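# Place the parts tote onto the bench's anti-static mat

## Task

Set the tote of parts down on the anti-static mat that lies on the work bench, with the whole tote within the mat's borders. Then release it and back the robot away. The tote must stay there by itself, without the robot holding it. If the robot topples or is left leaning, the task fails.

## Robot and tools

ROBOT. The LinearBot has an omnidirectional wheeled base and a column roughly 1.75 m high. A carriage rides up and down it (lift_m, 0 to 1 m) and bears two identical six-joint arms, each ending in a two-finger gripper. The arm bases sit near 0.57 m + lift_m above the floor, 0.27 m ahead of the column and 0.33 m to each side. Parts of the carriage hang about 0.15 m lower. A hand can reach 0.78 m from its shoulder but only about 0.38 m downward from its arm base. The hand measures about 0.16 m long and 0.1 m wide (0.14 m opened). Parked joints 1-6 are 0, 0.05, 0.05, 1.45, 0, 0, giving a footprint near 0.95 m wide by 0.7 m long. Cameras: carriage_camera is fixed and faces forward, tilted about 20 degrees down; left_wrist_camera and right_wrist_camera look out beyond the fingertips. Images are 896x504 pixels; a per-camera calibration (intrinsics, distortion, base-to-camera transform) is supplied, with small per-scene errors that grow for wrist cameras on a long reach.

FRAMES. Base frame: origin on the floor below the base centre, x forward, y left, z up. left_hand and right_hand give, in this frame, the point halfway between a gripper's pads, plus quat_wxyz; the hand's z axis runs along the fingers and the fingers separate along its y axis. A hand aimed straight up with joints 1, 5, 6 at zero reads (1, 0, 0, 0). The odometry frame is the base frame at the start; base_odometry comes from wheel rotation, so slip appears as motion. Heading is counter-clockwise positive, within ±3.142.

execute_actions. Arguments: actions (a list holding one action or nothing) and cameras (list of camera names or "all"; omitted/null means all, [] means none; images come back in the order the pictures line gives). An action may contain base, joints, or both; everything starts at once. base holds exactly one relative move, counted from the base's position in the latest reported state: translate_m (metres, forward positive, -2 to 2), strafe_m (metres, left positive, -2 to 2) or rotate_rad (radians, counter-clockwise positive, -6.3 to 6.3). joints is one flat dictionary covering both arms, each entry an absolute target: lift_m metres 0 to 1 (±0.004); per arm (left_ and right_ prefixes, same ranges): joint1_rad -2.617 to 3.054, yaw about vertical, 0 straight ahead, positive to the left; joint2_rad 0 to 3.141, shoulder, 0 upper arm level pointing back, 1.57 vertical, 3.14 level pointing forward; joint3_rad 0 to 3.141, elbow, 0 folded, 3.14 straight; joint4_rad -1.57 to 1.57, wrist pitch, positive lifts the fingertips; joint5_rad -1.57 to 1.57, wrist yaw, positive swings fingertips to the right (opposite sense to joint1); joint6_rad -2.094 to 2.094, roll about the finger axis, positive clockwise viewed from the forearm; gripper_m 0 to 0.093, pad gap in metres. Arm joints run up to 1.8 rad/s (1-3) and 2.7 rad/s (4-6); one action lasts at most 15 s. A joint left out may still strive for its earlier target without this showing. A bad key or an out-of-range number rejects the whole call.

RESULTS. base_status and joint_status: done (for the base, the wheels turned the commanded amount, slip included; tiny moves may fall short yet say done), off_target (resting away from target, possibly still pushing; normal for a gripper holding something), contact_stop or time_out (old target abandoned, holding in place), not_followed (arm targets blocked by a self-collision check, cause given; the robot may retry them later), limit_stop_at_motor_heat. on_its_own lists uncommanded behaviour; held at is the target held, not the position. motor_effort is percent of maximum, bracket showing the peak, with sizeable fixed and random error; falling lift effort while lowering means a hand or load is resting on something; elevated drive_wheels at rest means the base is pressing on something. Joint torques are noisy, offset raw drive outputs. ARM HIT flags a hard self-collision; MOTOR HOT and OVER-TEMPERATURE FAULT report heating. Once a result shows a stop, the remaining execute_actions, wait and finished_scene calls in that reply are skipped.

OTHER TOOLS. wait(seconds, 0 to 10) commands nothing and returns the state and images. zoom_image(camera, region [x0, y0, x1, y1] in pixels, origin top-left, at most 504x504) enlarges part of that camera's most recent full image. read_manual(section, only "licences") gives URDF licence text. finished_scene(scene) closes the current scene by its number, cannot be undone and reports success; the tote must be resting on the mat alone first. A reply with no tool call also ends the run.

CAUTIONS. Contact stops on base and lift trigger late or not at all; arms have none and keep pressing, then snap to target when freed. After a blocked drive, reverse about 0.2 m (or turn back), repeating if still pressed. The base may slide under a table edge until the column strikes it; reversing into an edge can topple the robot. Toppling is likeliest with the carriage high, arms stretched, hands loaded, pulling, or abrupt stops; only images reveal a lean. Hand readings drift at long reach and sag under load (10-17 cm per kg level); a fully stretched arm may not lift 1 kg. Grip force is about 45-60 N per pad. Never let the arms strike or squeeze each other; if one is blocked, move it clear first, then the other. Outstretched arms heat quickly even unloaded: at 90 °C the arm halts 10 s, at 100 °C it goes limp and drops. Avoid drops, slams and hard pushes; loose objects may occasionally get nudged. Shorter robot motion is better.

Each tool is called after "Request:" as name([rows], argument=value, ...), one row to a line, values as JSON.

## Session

Request:
execute_actions(actions=[])

Scene clock: 0.00 s.
Joint torques (N m, as the arm reports them, + toward a larger angle): no reading
base_odometry: x=+0.000 y=+0.000 heading=+0.000 (m, m, rad; odometry frame)
base_status: not commanded
joint_positions: lift_m=+0.301 left_joint1_rad=+0.020 left_joint2_rad=+0.058 left_joint3_rad=+0.059 left_joint4_rad=+1.459 left_joint5_rad=+0.023 left_joint6_rad=+0.045 left_gripper_m=+0.095 right_joint1_rad=-0.014 right_joint2_rad=+0.035 right_joint3_rad=+0.064 right_joint4_rad=+1.423 right_joint5_rad=-0.012 right_joint6_rad=+0.030 right_gripper_m=+0.095
joint_status: not commanded
motor_effort: lift_m=+22 drive_wheels=+2 (%)
left_hand: x=+0.3087 y=+0.3134 z=+1.2865 quat_wxyz=(+0.998, +0.012, +0.055, +0.032) (m; base frame)
right_hand: x=+0.3087 y=-0.3150 z=+1.2868 quat_wxyz=(+0.998, -0.005, +0.060, +0.008) (m; base frame)
pictures: carriage_camera, left_wrist_camera, right_wrist_camera
camera_calibration (this result's frames):
carriage_camera: T_world_to_cam=[[0.0256014, -0.998776, 0.0423108, -0.0619731], [-0.33211, -0.0484184, -0.941997, 1.25536], [0.942893, 0.0100646, -0.332943, 0.245658], [0, 0, 0, 1]] pos_world=[0.186876, -0.00358714, 1.26696]
left_wrist_camera: T_world_to_cam=[[0.0663642, -0.994967, -0.0750712, 0.382782], [0.750049, 0.0993637, -0.653876, 0.584988], [0.658045, -0.0129131, 0.752868, -1.04609], [0, 0, 0, 1]] pos_world=[0.224201, 0.309221, 1.19881]
right_wrist_camera: T_world_to_cam=[[0.0224901, -0.997993, -0.0591988, -0.248142], [0.753902, 0.0558196, -0.654611, 0.634939], [0.656602, -0.0299078, 0.753644, -1.05597], [0, 0, 0, 1]] pos_world=[0.220252, -0.314668, 1.19678]
Images, in order (width x height): carriage_camera 896x504, left_wrist_camera 896x504, right_wrist_camera 896x504.

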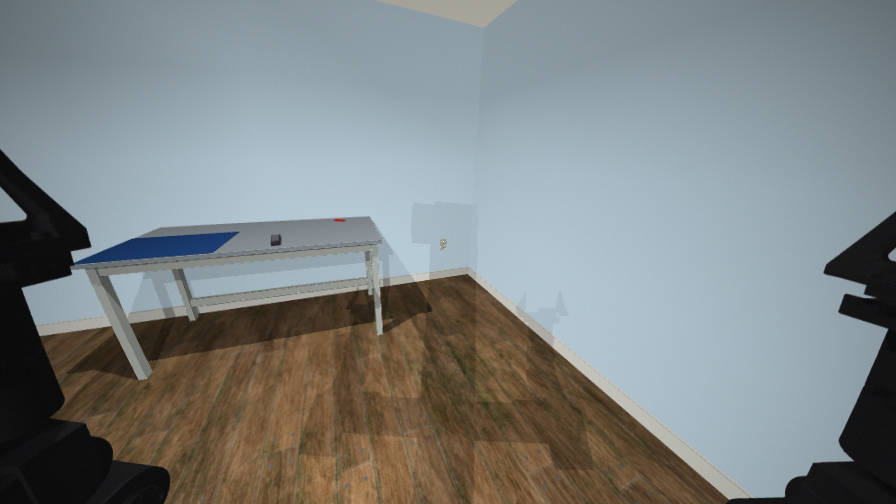

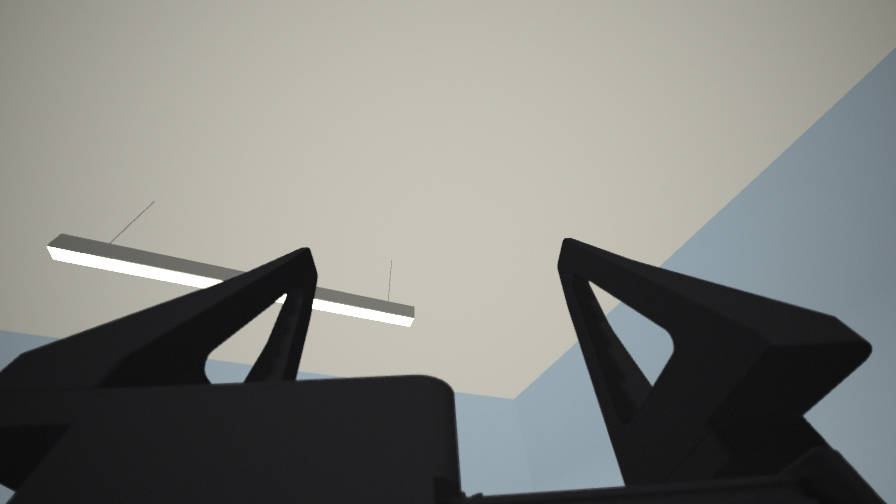

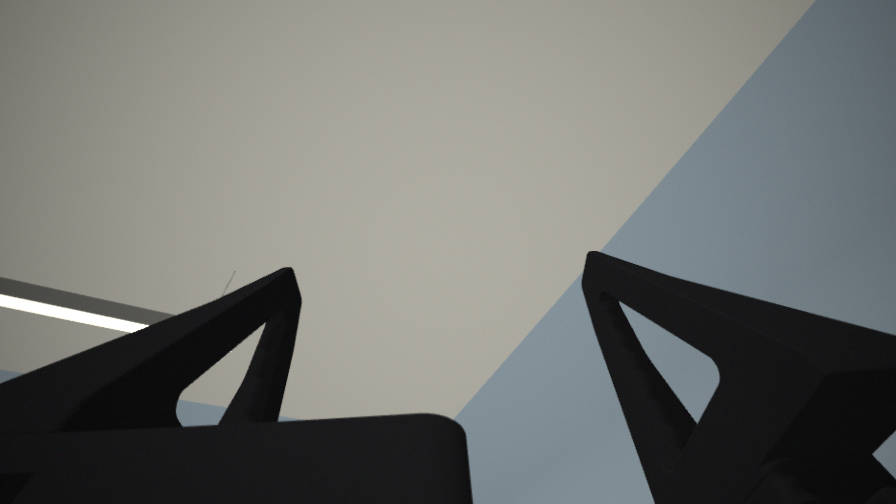

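Request:
execute_actions([
  {"base":{"rotate_rad":-2.72}},
], cameras=["carriage_camera"])

Scene clock: 10.53 s.
Joint torques (N m, as the arm reports them, + toward a larger angle): left_arm=[-0.02  3.9   6.63 -0.21 -0.02 -0.15] | right_arm=[-0.28  4.02  7.19 -0.12  0.11 -0.13]
base_odometry: x=+0.000 y=+0.000 heading=-2.719 (m, m, rad; odometry frame)
base_status: done
joint_positions: lift_m=+0.301 left_joint1_rad=+0.020 left_joint2_rad=+0.058 left_joint3_rad=+0.059 left_joint4_rad=+1.456 left_joint5_rad=+0.023 left_joint6_rad=+0.045 left_gripper_m=+0.095 right_joint1_rad=-0.014 right_joint2_rad=+0.035 right_joint3_rad=+0.064 right_joint4_rad=+1.420 right_joint5_rad=-0.012 right_joint6_rad=+0.030 right_gripper_m=+0.095
joint_status: not commanded
motor_effort: lift_m=+22(22) drive_wheels=+8(15) (%)
left_hand: x=+0.3093 y=+0.3134 z=+1.2864 quat_wxyz=(+0.998, +0.012, +0.056, +0.032) (m; base frame)
right_hand: x=+0.3096 y=-0.3151 z=+1.2867 quat_wxyz=(+0.998, -0.004, +0.061, +0.008) (m; base frame)
pictures: carriage_camera
camera_calibration (this result's frames):
carriage_camera: T_world_to_cam=[[0.0256014, -0.998776, 0.0423108, -0.0619731], [-0.33211, -0.0484184, -0.941997, 1.25536], [0.942893, 0.0100646, -0.332943, 0.245658], [0, 0, 0, 1]] pos_world=[0.186876, -0.00358714, 1.26696]
Images, in order (width x height): carriage_camera 896x504.

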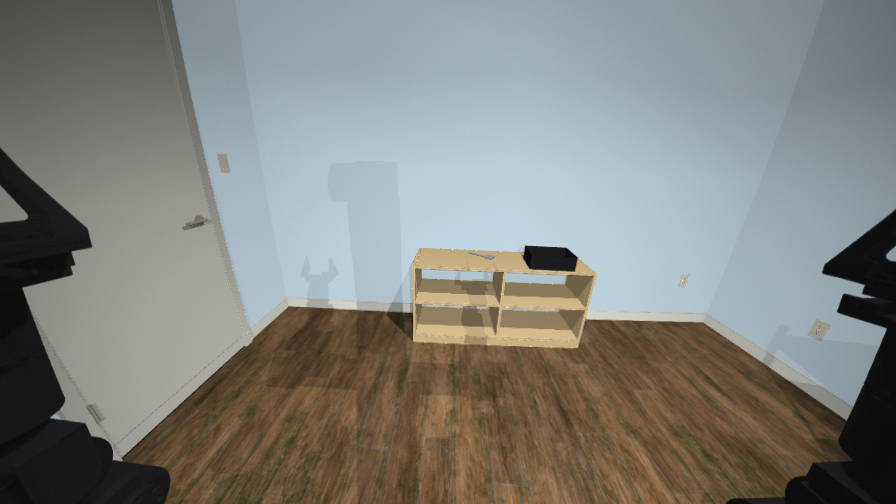

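Request:
zoom_image(camera="carriage_camera", region=[400, 230, 610, 360])

Request:
zoom_image(camera="carriage_camera", region=[516, 236, 600, 284])

Region (400, 230, 610, 360) of carriage_camera's 896x504 image, scaled by 2.400, with more detail than that image has; it fills the top 312 rows of this view, and the rest is white.

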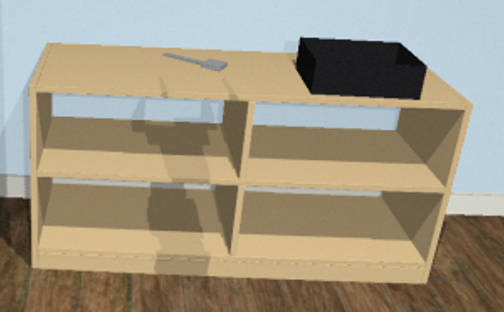

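Region (516, 236, 600, 284) of carriage_camera's 896x504 image, scaled by 6.000, with more detail than that image has; it fills the top 288 rows of this view, and the rest is white.

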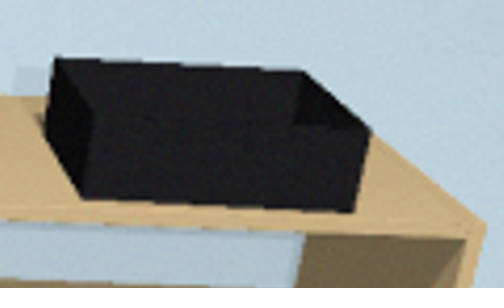

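Request:
execute_actions([
  {"base":{"strafe_m":-0.68},"joints":{"lift_m":0.32,"left_joint1_rad":-0.555,"left_joint2_rad":2.068,"left_joint3_rad":1.0,"left_joint4_rad":-0.501,"left_joint5_rad":0,"left_joint6_rad":-0.555,"left_gripper_m":0.08,"right_joint1_rad":0.57,"right_joint2_rad":2.07,"right_joint3_rad":1.02,"right_joint4_rad":-0.52,"right_joint5_rad":0,"right_joint6_rad":0.58,"right_gripper_m":0.08}},
], cameras=["carriage_camera"])

Request:
execute_actions([
  {"base":{"translate_m":1.32}},
])

Scene clock: 34.43 s.
Joint torques (N m, as the arm reports them, + toward a larger angle): left_arm=[-0.5  -7.35  5.77  0.37 -0.08 -0.22] | right_arm=[-0.07 -9.26  6.04  0.31  0.14 -0.06]
base_odometry: x=-0.277 y=+0.621 heading=-2.721 (m, m, rad; odometry frame)
base_status: done
joint_positions: lift_m=+0.320 left_joint1_rad=-0.548 left_joint2_rad=+2.064 left_joint3_rad=+0.993 left_joint4_rad=-0.503 left_joint5_rad=+0.005 left_joint6_rad=-0.547 left_gripper_m=+0.080 right_joint1_rad=+0.566 right_joint2_rad=+2.068 right_joint3_rad=+1.015 right_joint4_rad=-0.520 right_joint5_rad=-0.004 right_joint6_rad=+0.574 right_gripper_m=+0.080
joint_status: all done
motor_effort: lift_m=+21(25) drive_wheels=-9(18) (%)
left_hand: x=+0.5481 y=+0.1522 z=+0.7856 quat_wxyz=(-0.002, +0.001, +1.000, -0.001) (m; base frame)
right_hand: x=+0.5489 y=-0.1453 z=+0.7880 quat_wxyz=(-0.002, +0.004, +1.000, +0.001) (m; base frame)
pictures: carriage_camera
camera_calibration (this result's frames):
carriage_camera: T_world_to_cam=[[0.0256014, -0.998776, 0.0423108, -0.0627599], [-0.33211, -0.0484184, -0.941997, 1.27288], [0.942893, 0.0100646, -0.332943, 0.25185], [0, 0, 0, 1]] pos_world=[0.186876, -0.00358714, 1.28556]
Images, in order (width x height): carriage_camera 896x504.

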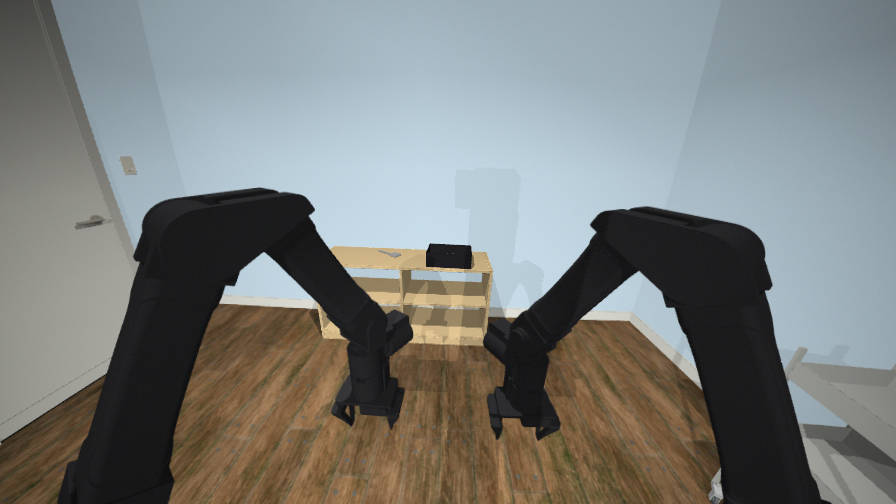

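Scene clock: 39.37 s.
Joint torques (N m, as the arm reports them, + toward a larger angle): left_arm=[-0.5  -7.32  5.75  0.36 -0.09 -0.22] | right_arm=[ 0.01 -9.29  5.88  0.3   0.16 -0.09]
base_odometry: x=-1.483 y=+0.083 heading=-2.721 (m, m, rad; odometry frame)
base_status: done
joint_positions: lift_m=+0.320 left_joint1_rad=-0.549 left_joint2_rad=+2.064 left_joint3_rad=+0.993 left_joint4_rad=-0.503 left_joint5_rad=+0.005 left_joint6_rad=-0.547 left_gripper_m=+0.080 right_joint1_rad=+0.566 right_joint2_rad=+2.068 right_joint3_rad=+1.015 right_joint4_rad=-0.521 right_joint5_rad=-0.004 right_joint6_rad=+0.574 right_gripper_m=+0.080
joint_status: not commanded
motor_effort: lift_m=+21(21) drive_wheels=-6(15) (%)
left_hand: x=+0.5479 y=+0.1520 z=+0.7856 quat_wxyz=(-0.002, +0.001, +1.000, -0.001) (m; base frame)
right_hand: x=+0.5486 y=-0.1454 z=+0.7880 quat_wxyz=(-0.002, +0.004, +1.000, +0.001) (m; base frame)
pictures: carriage_camera, left_wrist_camera, right_wrist_camera
camera_calibration (this result's frames):
carriage_camera: T_world_to_cam=[[0.0256014, -0.998776, 0.0423108, -0.0627599], [-0.33211, -0.0484184, -0.941997, 1.27288], [0.942893, 0.0100646, -0.332943, 0.25185], [0, 0, 0, 1]] pos_world=[0.186876, -0.00358714, 1.28556]
left_wrist_camera: T_world_to_cam=[[-0.0108145, -0.998716, 0.0494967, 0.113767], [-0.818979, 0.0372471, 0.572613, -0.000299808], [-0.573721, -0.0343443, -0.81833, 1.08394], [0, 0, 0, 1]] pos_world=[0.622864, 0.150859, 0.881561]
right_wrist_camera: T_world_to_cam=[[-0.021003, -0.997648, 0.0652504, -0.187917], [-0.824189, 0.0542205, 0.563713, 0.0235234], [-0.565925, -0.041939, -0.823389, 1.07916], [0, 0, 0, 1]] pos_world=[0.626163, -0.143492, 0.887567]
Images, in order (width x height): carriage_camera 896x504, left_wrist_camera 896x504, right_wrist_camera 896x504.

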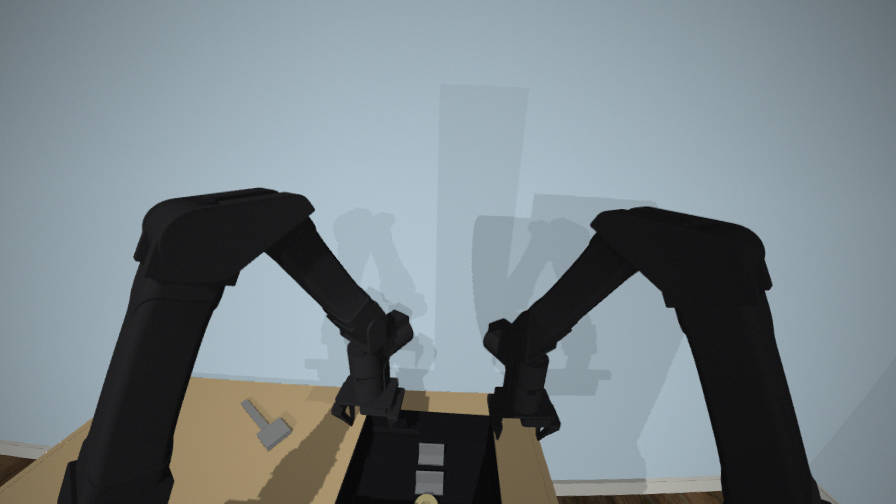

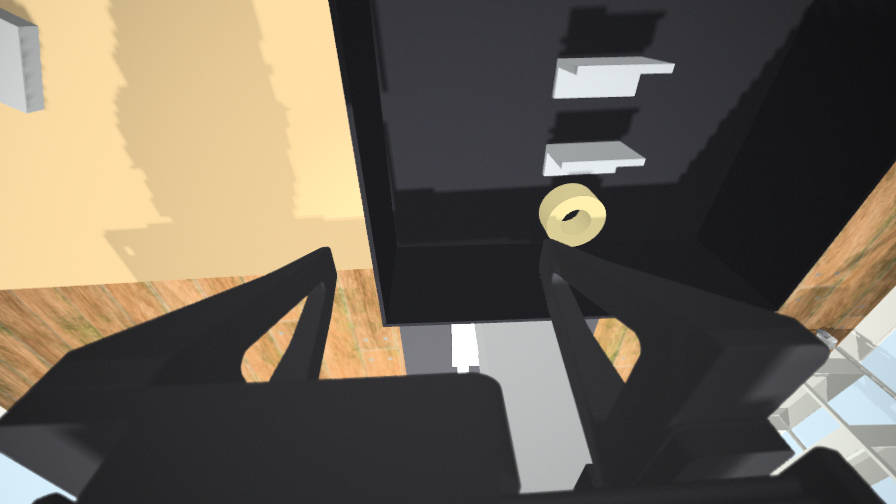

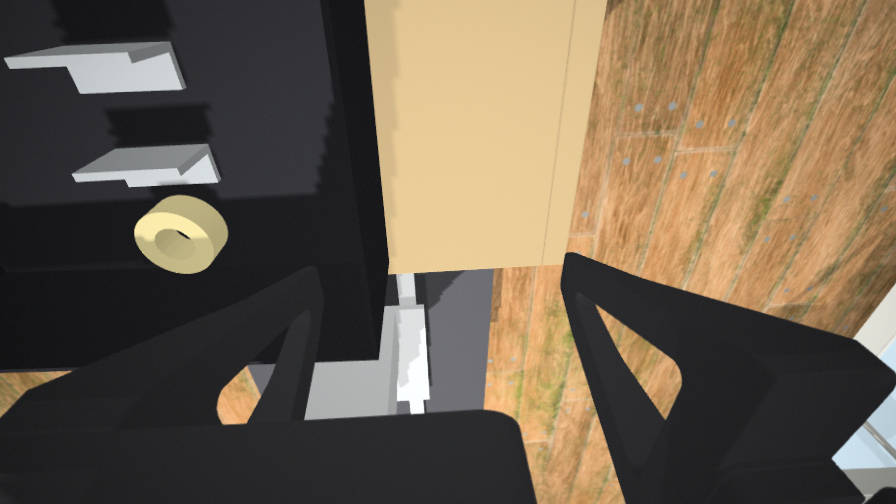

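Request:
execute_actions([
  {"base":{"strafe_m":0.035},"joints":{"lift_m":0.29}},
], cameras=[])

Request:
execute_actions([
  {"joints":{"lift_m":0.213}},
], cameras=["left_wrist_camera","right_wrist_camera"])

Scene clock: 51.07 s.
Joint torques (N m, as the arm reports them, + toward a larger angle): left_arm=[-0.45 -7.46  5.78  0.33 -0.1  -0.22] | right_arm=[ 0.06 -9.46  5.98  0.34  0.18 -0.06]
base_odometry: x=-1.469 y=+0.051 heading=-2.722 (m, m, rad; odometry frame)
base_status: done
joint_positions: lift_m=+0.290 left_joint1_rad=-0.550 left_joint2_rad=+2.066 left_joint3_rad=+0.993 left_joint4_rad=-0.502 left_joint5_rad=+0.004 left_joint6_rad=-0.547 left_gripper_m=+0.080 right_joint1_rad=+0.566 right_joint2_rad=+2.070 right_joint3_rad=+1.015 right_joint4_rad=-0.521 right_joint5_rad=-0.002 right_joint6_rad=+0.574 right_gripper_m=+0.080
joint_status: all done
motor_effort: lift_m=+21(20) drive_wheels=+4(12) (%)
left_hand: x=+0.5476 y=+0.1517 z=+0.7549 quat_wxyz=(-0.003, +0.002, +1.000, -0.001) (m; base frame)
right_hand: x=+0.5485 y=-0.1457 z=+0.7574 quat_wxyz=(-0.003, +0.004, +1.000, +0.000) (m; base frame)
pictures: none
No camera images: the call's "cameras" was empty. Leave "cameras" out to get every camera's image.

Scene clock: 51.90 s.
Joint torques (N m, as the arm reports them, + toward a larger angle): left_arm=[-0.41 -7.5   5.74  0.34 -0.08 -0.22] | right_arm=[ 0.09 -9.55  5.76  0.29  0.19 -0.09]
base_odometry: x=-1.469 y=+0.051 heading=-2.722 (m, m, rad; odometry frame)
base_status: not commanded
joint_positions: lift_m=+0.213 left_joint1_rad=-0.550 left_joint2_rad=+2.066 left_joint3_rad=+0.993 left_joint4_rad=-0.501 left_joint5_rad=+0.004 left_joint6_rad=-0.547 left_gripper_m=+0.080 right_joint1_rad=+0.566 right_joint2_rad=+2.070 right_joint3_rad=+1.015 right_joint4_rad=-0.520 right_joint5_rad=-0.002 right_joint6_rad=+0.574 right_gripper_m=+0.080
joint_status: all done
motor_effort: lift_m=+22(24) drive_wheels=+4(4) (%)
left_hand: x=+0.5477 y=+0.1517 z=+0.6777 quat_wxyz=(-0.003, +0.002, +1.000, -0.001) (m; base frame)
right_hand: x=+0.5487 y=-0.1457 z=+0.6803 quat_wxyz=(-0.002, +0.004, +1.000, +0.000) (m; base frame)
pictures: left_wrist_camera, right_wrist_camera
camera_calibration (this result's frames):
left_wrist_camera: T_world_to_cam=[[-0.0123175, -0.998734, 0.0487791, 0.120096], [-0.818663, 0.038083, 0.57301, 0.0606766], [-0.574142, -0.0328756, -0.818096, 0.995364], [0, 0, 0, 1]] pos_world=[0.622633, 0.150356, 0.773676]
right_wrist_camera: T_world_to_cam=[[-0.02138, -0.997492, 0.0674692, -0.182533], [-0.8242, 0.0557831, 0.563544, 0.0846574], [-0.565895, -0.0435596, -0.823326, 0.990145], [0, 0, 0, 1]] pos_world=[0.62619, -0.143667, 0.779819]
Images, in order (width x height): left_wrist_camera 896x504, right_wrist_camera 896x504.

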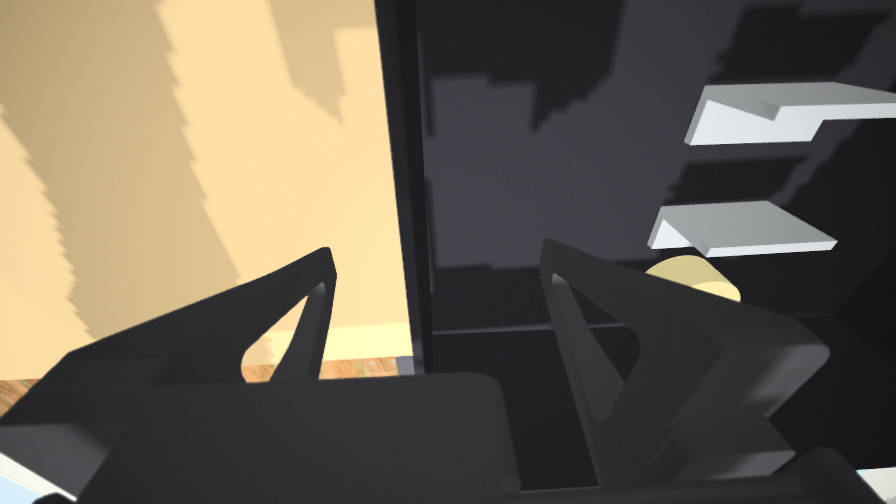

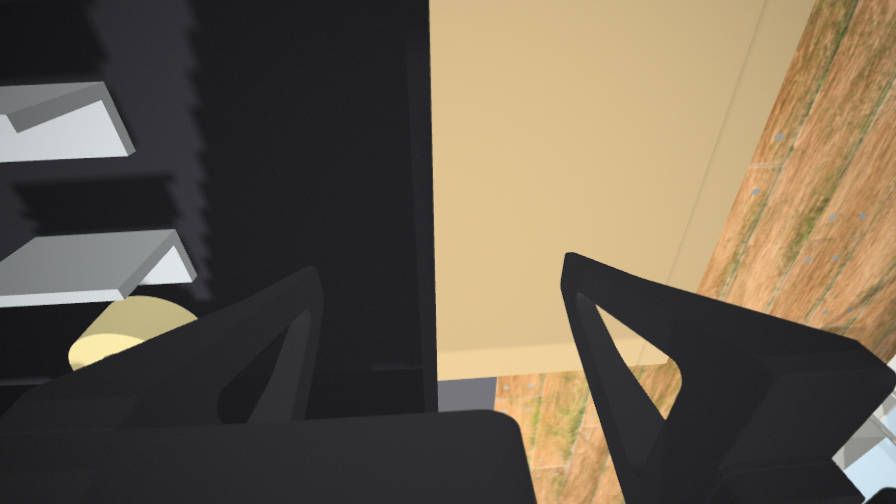

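Request:
execute_actions([
  {"joints":{"left_joint1_rad":-0.52,"left_joint6_rad":-0.53,"right_joint1_rad":0.584,"right_joint6_rad":0.585,"left_gripper_m":0.0,"right_gripper_m":0.0}},
], cameras=[])

Request:
execute_actions([
  {"joints":{"lift_m":0.27}},
])

Scene clock: 58.90 s.
Joint torques (N m, as the arm reports them, + toward a larger angle): left_arm=[ 0.4  -7.54  5.74  0.34 -0.1  -0.11] | right_arm=[ 0.1  -9.63  5.9   0.28  0.17 -0.22]
base_odometry: x=-1.469 y=+0.051 heading=-2.722 (m, m, rad; odometry frame)
base_status: not commanded
joint_positions: lift_m=+0.213 left_joint1_rad=-0.526 left_joint2_rad=+2.066 left_joint3_rad=+0.993 left_joint4_rad=-0.502 left_joint5_rad=+0.007 left_joint6_rad=-0.532 left_gripper_m=+0.003 right_joint1_rad=+0.578 right_joint2_rad=+2.070 right_joint3_rad=+1.015 right_joint4_rad=-0.515 right_joint5_rad=-0.003 right_joint6_rad=+0.595 right_gripper_m=+0.003
joint_status: all done
motor_effort: lift_m=+22(22) drive_wheels=+4(4) (%)
left_hand: x=+0.5512 y=+0.1581 z=+0.6777 quat_wxyz=(-0.004, -0.003, +1.000, -0.002) (m; base frame)
right_hand: x=+0.5475 y=-0.1415 z=+0.6803 quat_wxyz=(+0.000, +0.008, +1.000, +0.001) (m; base frame)
pictures: none
No camera images: the call's "cameras" was empty. Leave "cameras" out to get every camera's image.

Scene clock: 59.67 s.
Joint torques (N m, as the arm reports them, + toward a larger angle): left_arm=[ 0.39 -7.93  5.67  0.31 -0.13 -0.14] | right_arm=[  0.1  -10.08   5.74   0.22   0.18  -0.2 ]
base_odometry: x=-1.469 y=+0.051 heading=-2.722 (m, m, rad; odometry frame)
base_status: not commanded
joint_positions: lift_m=+0.270 left_joint1_rad=-0.526 left_joint2_rad=+2.072 left_joint3_rad=+0.993 left_joint4_rad=-0.499 left_joint5_rad=+0.009 left_joint6_rad=-0.532 left_gripper_m=+0.003 right_joint1_rad=+0.578 right_joint2_rad=+2.076 right_joint3_rad=+1.015 right_joint4_rad=-0.510 right_joint5_rad=-0.004 right_joint6_rad=+0.596 right_gripper_m=+0.003
joint_status: all done
motor_effort: lift_m=+22(25) drive_wheels=+4(4) (%)
left_hand: x=+0.5506 y=+0.1580 z=+0.7329 quat_wxyz=(-0.006, -0.003, +1.000, -0.002) (m; base frame)
right_hand: x=+0.5472 y=-0.1414 z=+0.7354 quat_wxyz=(-0.002, +0.009, +1.000, +0.001) (m; base frame)
pictures: carriage_camera, left_wrist_camera, right_wrist_camera
camera_calibration (this result's frames):
carriage_camera: T_world_to_cam=[[0.0256014, -0.998776, 0.0423108, -0.060641], [-0.33211, -0.0484184, -0.941997, 1.2257], [0.942893, 0.0100646, -0.332943, 0.235176], [0, 0, 0, 1]] pos_world=[0.186876, -0.00358714, 1.23548]
left_wrist_camera: T_world_to_cam=[[-0.00247239, -0.99871, 0.050724, 0.116863], [-0.815596, 0.0313638, 0.577771, 0.0270673], [-0.578616, -0.0399418, -0.814621, 1.04342], [0, 0, 0, 1]] pos_world=[0.626104, 0.15754, 0.828424]
right_wrist_camera: T_world_to_cam=[[-0.0310056, -0.997485, 0.0637379, -0.173967], [-0.824555, 0.0615683, 0.562421, 0.0539869], [-0.564931, -0.0351172, -0.824391, 1.03638], [0, 0, 0, 1]] pos_world=[0.624602, -0.140459, 0.835103]
Images, in order (width x height): carriage_camera 896x504, left_wrist_camera 896x504, right_wrist_camera 896x504.

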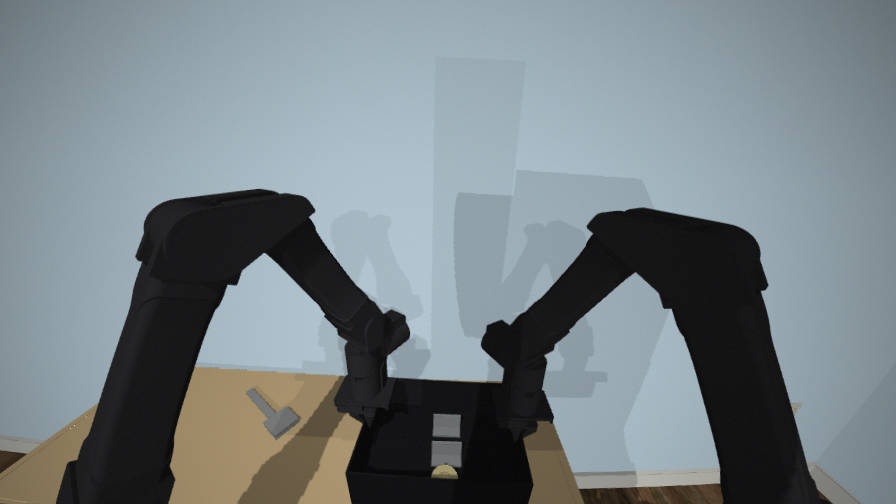

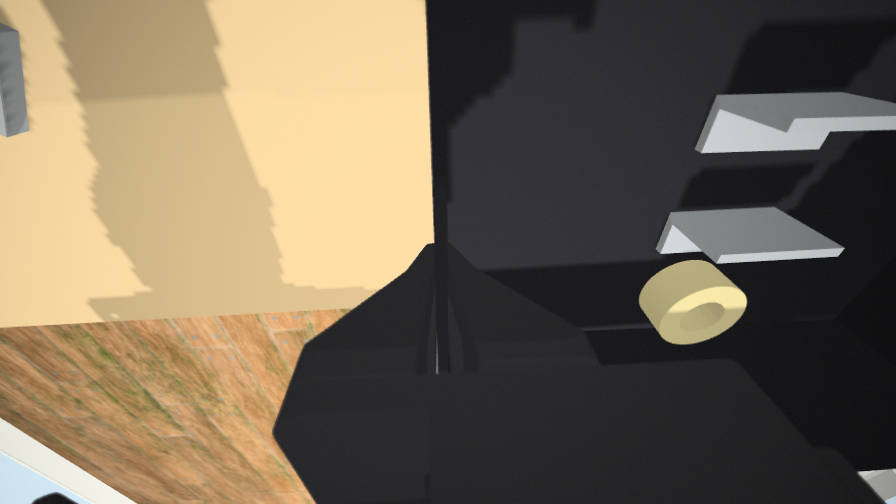

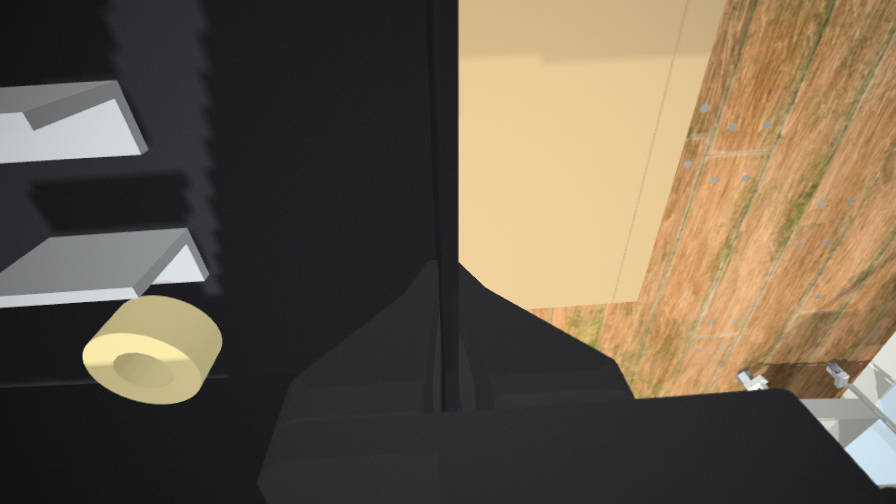

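Request:
execute_actions([
  {"base":{"translate_m":-1.0},"joints":{"lift_m":0.43}},
], cameras=[])

Request:
execute_actions([
  {"base":{"rotate_rad":-3.03}},
], cameras=["carriage_camera"])

Request:
zoom_image(camera="carriage_camera", region=[390, 210, 630, 340])

Scene clock: 76.37 s.
Joint torques (N m, as the arm reports them, + toward a larger angle): left_arm=[ 0.39 -8.07  5.63  0.29 -0.12 -0.13] | right_arm=[  0.05 -10.22   5.9    0.18   0.18  -0.23]
base_odometry: x=-0.556 y=+0.458 heading=-2.722 (m, m, rad; odometry frame)
base_status: done
joint_positions: lift_m=+0.430 left_joint1_rad=-0.526 left_joint2_rad=+2.074 left_joint3_rad=+0.993 left_joint4_rad=-0.498 left_joint5_rad=+0.008 left_joint6_rad=-0.532 left_gripper_m=+0.003 right_joint1_rad=+0.578 right_joint2_rad=+2.079 right_joint3_rad=+1.015 right_joint4_rad=-0.508 right_joint5_rad=-0.004 right_joint6_rad=+0.596 right_gripper_m=+0.003
joint_status: all done
motor_effort: lift_m=+22(29) drive_wheels=-2(14) (%)
left_hand: x=+0.5506 y=+0.1581 z=+0.8924 quat_wxyz=(-0.006, -0.003, +1.000, -0.001) (m; base frame)
right_hand: x=+0.5472 y=-0.1414 z=+0.8947 quat_wxyz=(-0.002, +0.009, +1.000, +0.001) (m; base frame)
pictures: none
No camera images: the call's "cameras" was empty. Leave "cameras" out to get every camera's image.

Scene clock: 80.57 s.
Joint torques (N m, as the arm reports them, + toward a larger angle): left_arm=[ 0.09 -8.13  5.71  0.2  -0.1  -0.19] | right_arm=[  0.33 -10.35   5.94   0.09   0.15  -0.24]
base_odometry: x=-0.556 y=+0.458 heading=+0.532 (m, m, rad; odometry frame)
base_status: done
joint_positions: lift_m=+0.430 left_joint1_rad=-0.520 left_joint2_rad=+2.074 left_joint3_rad=+0.993 left_joint4_rad=-0.485 left_joint5_rad=+0.006 left_joint6_rad=-0.526 left_gripper_m=+0.003 right_joint1_rad=+0.576 right_joint2_rad=+2.079 right_joint3_rad=+1.015 right_joint4_rad=-0.497 right_joint5_rad=+0.001 right_joint6_rad=+0.597 right_gripper_m=+0.003
joint_status: not commanded
motor_effort: lift_m=+22(22) drive_wheels=+9(22) (%)
left_hand: x=+0.5544 y=+0.1583 z=+0.8924 quat_wxyz=(+0.001, -0.003, +1.000, -0.004) (m; base frame)
right_hand: x=+0.5504 y=-0.1414 z=+0.8948 quat_wxyz=(+0.004, +0.011, +1.000, +0.002) (m; base frame)
pictures: carriage_camera
camera_calibration (this result's frames):
carriage_camera: T_world_to_cam=[[0.0256014, -0.998776, 0.0423108, -0.0674117], [-0.33211, -0.0484184, -0.941997, 1.37645], [0.942893, 0.0100646, -0.332943, 0.288455], [0, 0, 0, 1]] pos_world=[0.186876, -0.00358714, 1.3955]
Images, in order (width x height): carriage_camera 896x504.

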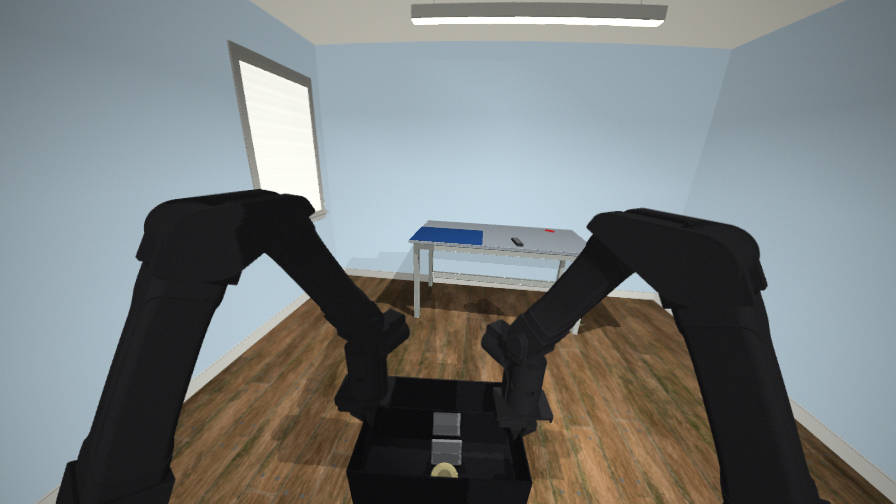

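Region (390, 210, 630, 340) of carriage_camera's 896x504 image, scaled by 2.100, with more detail than that image has; it fills the top 273 rows of this view, and the rest is white.

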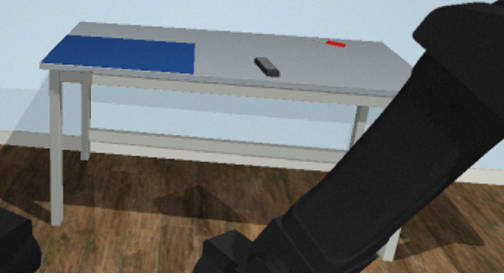

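Request:
execute_actions([
  {"base":{"translate_m":1.77}},
])

Scene clock: 93.10 s.
Joint torques (N m, as the arm reports them, + toward a larger angle): left_arm=[ 0.01 -8.11  5.71  0.23 -0.11 -0.18] | right_arm=[  0.33 -10.23   5.85   0.13   0.17  -0.23]
base_odometry: x=+0.971 y=+1.354 heading=+0.531 (m, m, rad; odometry frame)
base_status: done
joint_positions: lift_m=+0.430 left_joint1_rad=-0.520 left_joint2_rad=+2.074 left_joint3_rad=+0.993 left_joint4_rad=-0.491 left_joint5_rad=+0.008 left_joint6_rad=-0.526 left_gripper_m=+0.003 right_joint1_rad=+0.577 right_joint2_rad=+2.079 right_joint3_rad=+1.015 right_joint4_rad=-0.501 right_joint5_rad=-0.003 right_joint6_rad=+0.598 right_gripper_m=+0.003
joint_status: not commanded
motor_effort: lift_m=+22(22) drive_wheels=-9(22) (%)
left_hand: x=+0.5530 y=+0.1586 z=+0.8924 quat_wxyz=(-0.002, -0.003, +1.000, -0.003) (m; base frame)
right_hand: x=+0.5492 y=-0.1410 z=+0.8948 quat_wxyz=(+0.002, +0.010, +1.000, +0.003) (m; base frame)
pictures: carriage_camera, left_wrist_camera, right_wrist_camera
camera_calibration (this result's frames):
carriage_camera: T_world_to_cam=[[0.0256014, -0.998776, 0.0423108, -0.0674117], [-0.33211, -0.0484184, -0.941997, 1.37645], [0.942893, 0.0100646, -0.332943, 0.288455], [0, 0, 0, 1]] pos_world=[0.186876, -0.00358714, 1.3955]
left_wrist_camera: T_world_to_cam=[[-0.00318787, -0.998562, 0.0535175, 0.107339], [-0.819241, 0.0332973, 0.572482, -0.056657], [-0.573441, -0.0420187, -0.818169, 1.17539], [0, 0, 0, 1]] pos_world=[0.62794, 0.15846, 0.988355]
right_wrist_camera: T_world_to_cam=[[-0.0344686, -0.997571, 0.0605262, -0.178844], [-0.828111, 0.0624132, 0.557079, -0.0271935], [-0.559504, -0.0309207, -0.828251, 1.16992], [0, 0, 0, 1]] pos_world=[0.625892, -0.140538, 0.994962]
Images, in order (width x height): carriage_camera 896x504, left_wrist_camera 896x504, right_wrist_camera 896x504.

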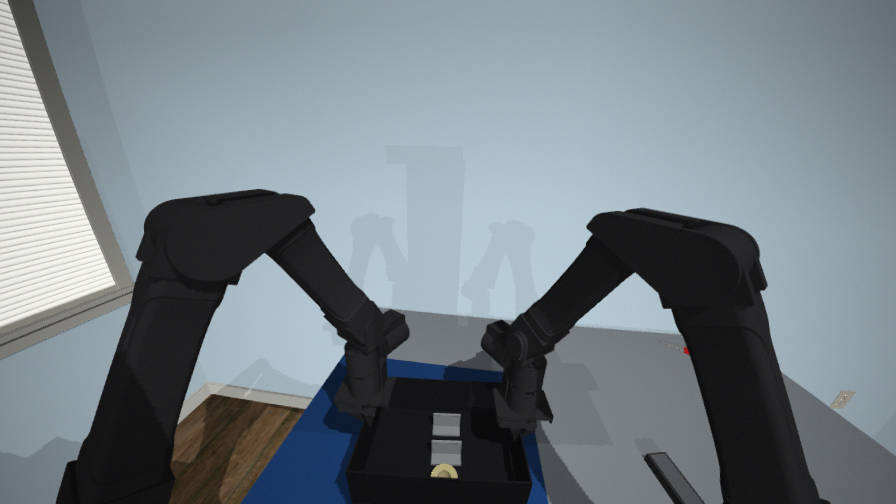

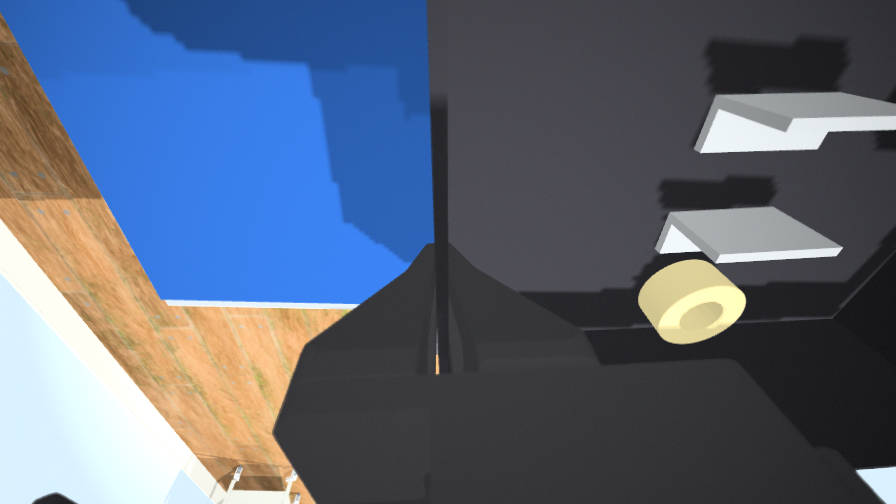

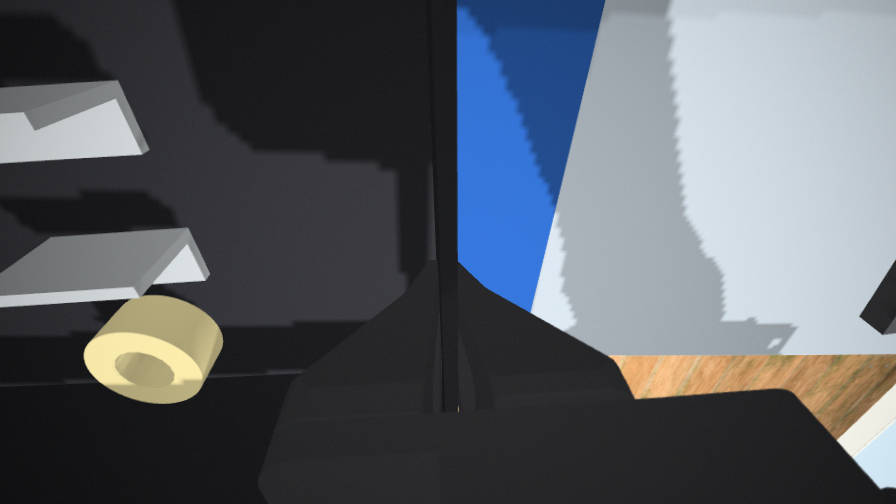

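Request:
execute_actions([
  {"joints":{"lift_m":0.38}},
], cameras=[])

Request:
execute_actions([
  {"joints":{"lift_m":0.367}},
], cameras=["left_wrist_camera","right_wrist_camera"])

Scene clock: 100.80 s.
Joint torques (N m, as the arm reports them, + toward a larger angle): left_arm=[ 0.05 -8.17  5.66  0.26 -0.13 -0.19] | right_arm=[  0.34 -10.4    5.95   0.14   0.21  -0.24]
base_odometry: x=+0.971 y=+1.354 heading=+0.531 (m, m, rad; odometry frame)
base_status: not commanded
joint_positions: lift_m=+0.380 left_joint1_rad=-0.520 left_joint2_rad=+2.076 left_joint3_rad=+0.993 left_joint4_rad=-0.492 left_joint5_rad=+0.011 left_joint6_rad=-0.526 left_gripper_m=+0.003 right_joint1_rad=+0.577 right_joint2_rad=+2.081 right_joint3_rad=+1.015 right_joint4_rad=-0.502 right_joint5_rad=-0.005 right_joint6_rad=+0.598 right_gripper_m=+0.003
joint_status: all done
motor_effort: lift_m=+22(24) drive_wheels=-9(9) (%)
left_hand: x=+0.5520 y=+0.1587 z=+0.8418 quat_wxyz=(-0.005, -0.003, +1.000, -0.004) (m; base frame)
right_hand: x=+0.5483 y=-0.1409 z=+0.8440 quat_wxyz=(+0.000, +0.010, +1.000, +0.003) (m; base frame)
pictures: none
No camera images: the call's "cameras" was empty. Leave "cameras" out to get every camera's image.

Scene clock: 101.33 s.
Joint torques (N m, as the arm reports them, + toward a larger angle): left_arm=[-0.01 -7.83  5.72  0.33 -0.15 -0.17] | right_arm=[ 0.31 -9.9   5.87  0.2   0.2  -0.24]
base_odometry: x=+0.971 y=+1.354 heading=+0.531 (m, m, rad; odometry frame)
base_status: not commanded
joint_positions: lift_m=+0.367 left_joint1_rad=-0.520 left_joint2_rad=+2.071 left_joint3_rad=+0.994 left_joint4_rad=-0.500 left_joint5_rad=+0.010 left_joint6_rad=-0.526 left_gripper_m=+0.003 right_joint1_rad=+0.577 right_joint2_rad=+2.074 right_joint3_rad=+1.016 right_joint4_rad=-0.510 right_joint5_rad=-0.005 right_joint6_rad=+0.598 right_gripper_m=+0.003
joint_status: all done
motor_effort: lift_m=+20(19) drive_wheels=+8(11) (%)
left_hand: x=+0.5516 y=+0.1590 z=+0.8308 quat_wxyz=(-0.005, -0.003, +1.000, -0.003) (m; base frame)
right_hand: x=+0.5480 y=-0.1411 z=+0.8336 quat_wxyz=(+0.000, +0.010, +1.000, +0.003) (m; base frame)
pictures: left_wrist_camera, right_wrist_camera
camera_calibration (this result's frames):
left_wrist_camera: T_world_to_cam=[[-0.0028727, -0.998597, 0.052866, 0.111363], [-0.815923, 0.0329055, 0.577223, -0.0282793], [-0.578153, -0.0414764, -0.814874, 1.12397], [0, 0, 0, 1]] pos_world=[0.627075, 0.158755, 0.926333]
right_wrist_camera: T_world_to_cam=[[-0.0338083, -0.997575, 0.060841, -0.175934], [-0.825651, 0.0621809, 0.560745, 0.00150873], [-0.563168, -0.0312755, -0.82575, 1.11849], [0, 0, 0, 1]] pos_world=[0.625193, -0.14062, 0.933448]
Images, in order (width x height): left_wrist_camera 896x504, right_wrist_camera 896x504.

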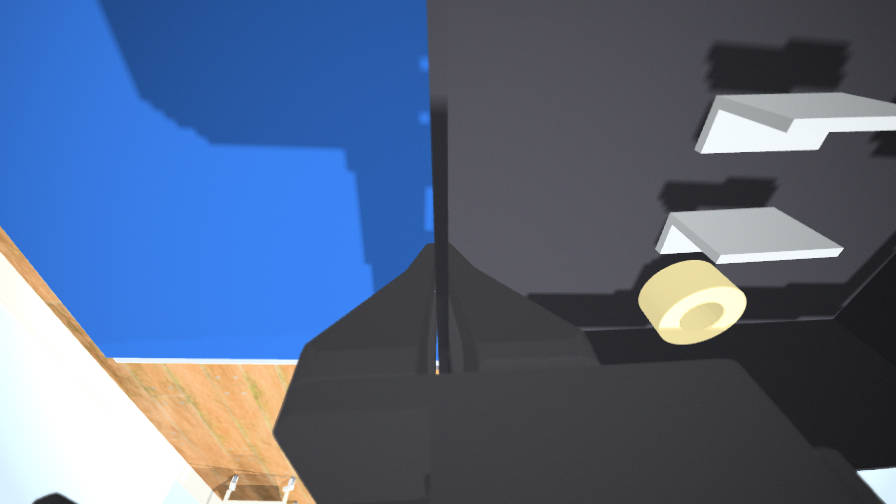

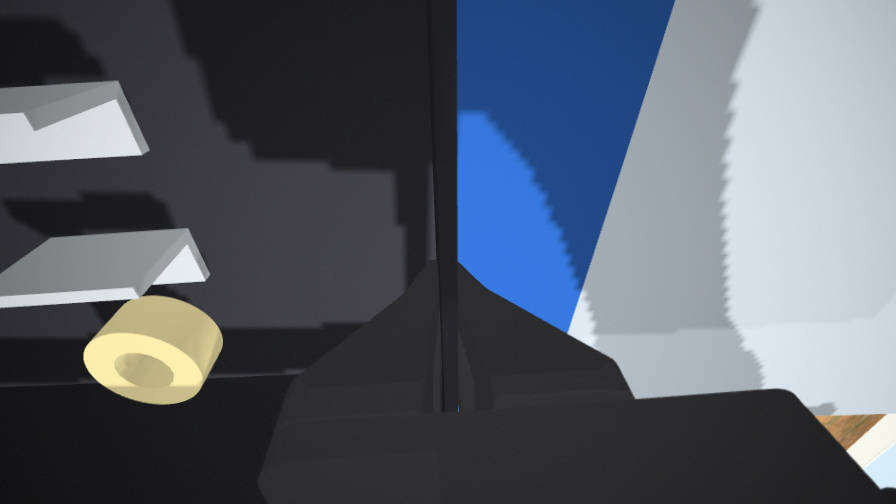

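Request:
execute_actions([
  {"joints":{"left_gripper_m":0.05,"right_gripper_m":0.05}},
], cameras=[])

Request:
execute_actions([
  {"joints":{"lift_m":0.46}},
], cameras=[])

Request:
execute_actions([
  {"base":{"translate_m":-0.55},"joints":{"left_joint1_rad":0,"left_joint2_rad":0.05,"left_joint3_rad":0.05,"left_joint4_rad":1.45,"left_joint5_rad":0,"left_joint6_rad":0,"right_joint1_rad":0,"right_joint2_rad":0.05,"right_joint3_rad":0.05,"right_joint4_rad":1.45,"right_joint5_rad":0,"right_joint6_rad":0}},
], cameras=["carriage_camera"])

Scene clock: 115.70 s.
Joint torques (N m, as the arm reports them, + toward a larger angle): left_arm=[ 0.   -7.82  5.7   0.33 -0.14 -0.17] | right_arm=[ 0.28 -9.87  5.7   0.23  0.19 -0.19]
base_odometry: x=+0.971 y=+1.354 heading=+0.531 (m, m, rad; odometry frame)
base_status: not commanded
joint_positions: lift_m=+0.367 left_joint1_rad=-0.520 left_joint2_rad=+2.071 left_joint3_rad=+0.994 left_joint4_rad=-0.501 left_joint5_rad=+0.010 left_joint6_rad=-0.526 left_gripper_m=+0.050 right_joint1_rad=+0.577 right_joint2_rad=+2.074 right_joint3_rad=+1.016 right_joint4_rad=-0.513 right_joint5_rad=-0.005 right_joint6_rad=+0.592 right_gripper_m=+0.050
joint_status: all done
motor_effort: lift_m=+20(20) drive_wheels=+8(9) (%)
left_hand: x=+0.5514 y=+0.1592 z=+0.8307 quat_wxyz=(-0.006, -0.003, +1.000, -0.003) (m; base frame)
right_hand: x=+0.5474 y=-0.1415 z=+0.8335 quat_wxyz=(-0.002, +0.007, +1.000, +0.002) (m; base frame)
pictures: none
No camera images: the call's "cameras" was empty. Leave "cameras" out to get every camera's image.

Scene clock: 116.60 s.
Joint torques (N m, as the arm reports them, + toward a larger angle): left_arm=[ 0.02 -7.75  5.72  0.31 -0.11 -0.17] | right_arm=[ 0.29 -9.94  5.63  0.27  0.15 -0.2 ]
base_odometry: x=+0.971 y=+1.354 heading=+0.531 (m, m, rad; odometry frame)
base_status: not commanded
joint_positions: lift_m=+0.460 left_joint1_rad=-0.520 left_joint2_rad=+2.071 left_joint3_rad=+0.994 left_joint4_rad=-0.500 left_joint5_rad=+0.008 left_joint6_rad=-0.526 left_gripper_m=+0.050 right_joint1_rad=+0.577 right_joint2_rad=+2.074 right_joint3_rad=+1.016 right_joint4_rad=-0.516 right_joint5_rad=-0.003 right_joint6_rad=+0.592 right_gripper_m=+0.050
joint_status: all done
motor_effort: lift_m=+21(27) drive_wheels=+8(9) (%)
left_hand: x=+0.5518 y=+0.1594 z=+0.9236 quat_wxyz=(-0.005, -0.003, +1.000, -0.002) (m; base frame)
right_hand: x=+0.5471 y=-0.1421 z=+0.9264 quat_wxyz=(-0.002, +0.007, +1.000, +0.001) (m; base frame)
pictures: none
No camera images: the call's "cameras" was empty. Leave "cameras" out to get every camera's image.

Scene clock: 119.83 s.
Joint torques (N m, as the arm reports them, + toward a larger angle): left_arm=[ 0.46  3.04  4.86 -0.33 -0.04 -0.06] | right_arm=[-0.62  3.23  5.33 -0.29  0.09 -0.19]
base_odometry: x=+0.496 y=+1.076 heading=+0.530 (m, m, rad; odometry frame)
base_status: done
joint_positions: lift_m=+0.460 left_joint1_rad=-0.006 left_joint2_rad=+0.060 left_joint3_rad=+0.069 left_joint4_rad=+1.459 left_joint5_rad=+0.003 left_joint6_rad=-0.008 left_gripper_m=+0.050 right_joint1_rad=+0.004 right_joint2_rad=+0.058 right_joint3_rad=+0.068 right_joint4_rad=+1.460 right_joint5_rad=+0.001 right_joint6_rad=+0.007 right_gripper_m=+0.050
joint_status: all done
motor_effort: lift_m=+21(21) drive_wheels=-9(16) (%)
left_hand: x=+0.3063 y=+0.3160 z=+1.4477 quat_wxyz=(+0.999, +0.001, +0.051, -0.007) (m; base frame)
right_hand: x=+0.3057 y=-0.3167 z=+1.4474 quat_wxyz=(+0.999, +0.000, +0.051, +0.005) (m; base frame)
pictures: carriage_camera
camera_calibration (this result's frames):
carriage_camera: T_world_to_cam=[[0.0256014, -0.998776, 0.0423108, -0.0686829], [-0.33211, -0.0484184, -0.941997, 1.40475], [0.942893, 0.0100646, -0.332943, 0.298458], [0, 0, 0, 1]] pos_world=[0.186876, -0.00358714, 1.42554]
Images, in order (width x height): carriage_camera 896x504.

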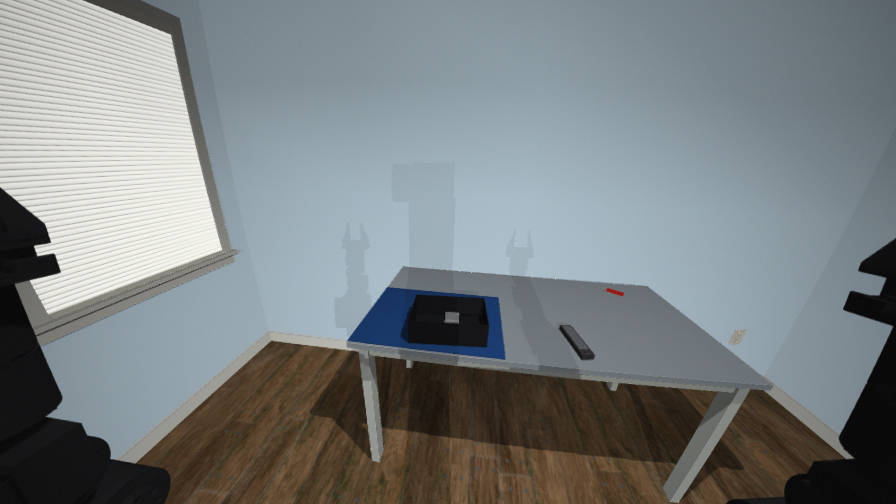

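Request:
finished_scene(scene=2)

The scene is finished: the task was done.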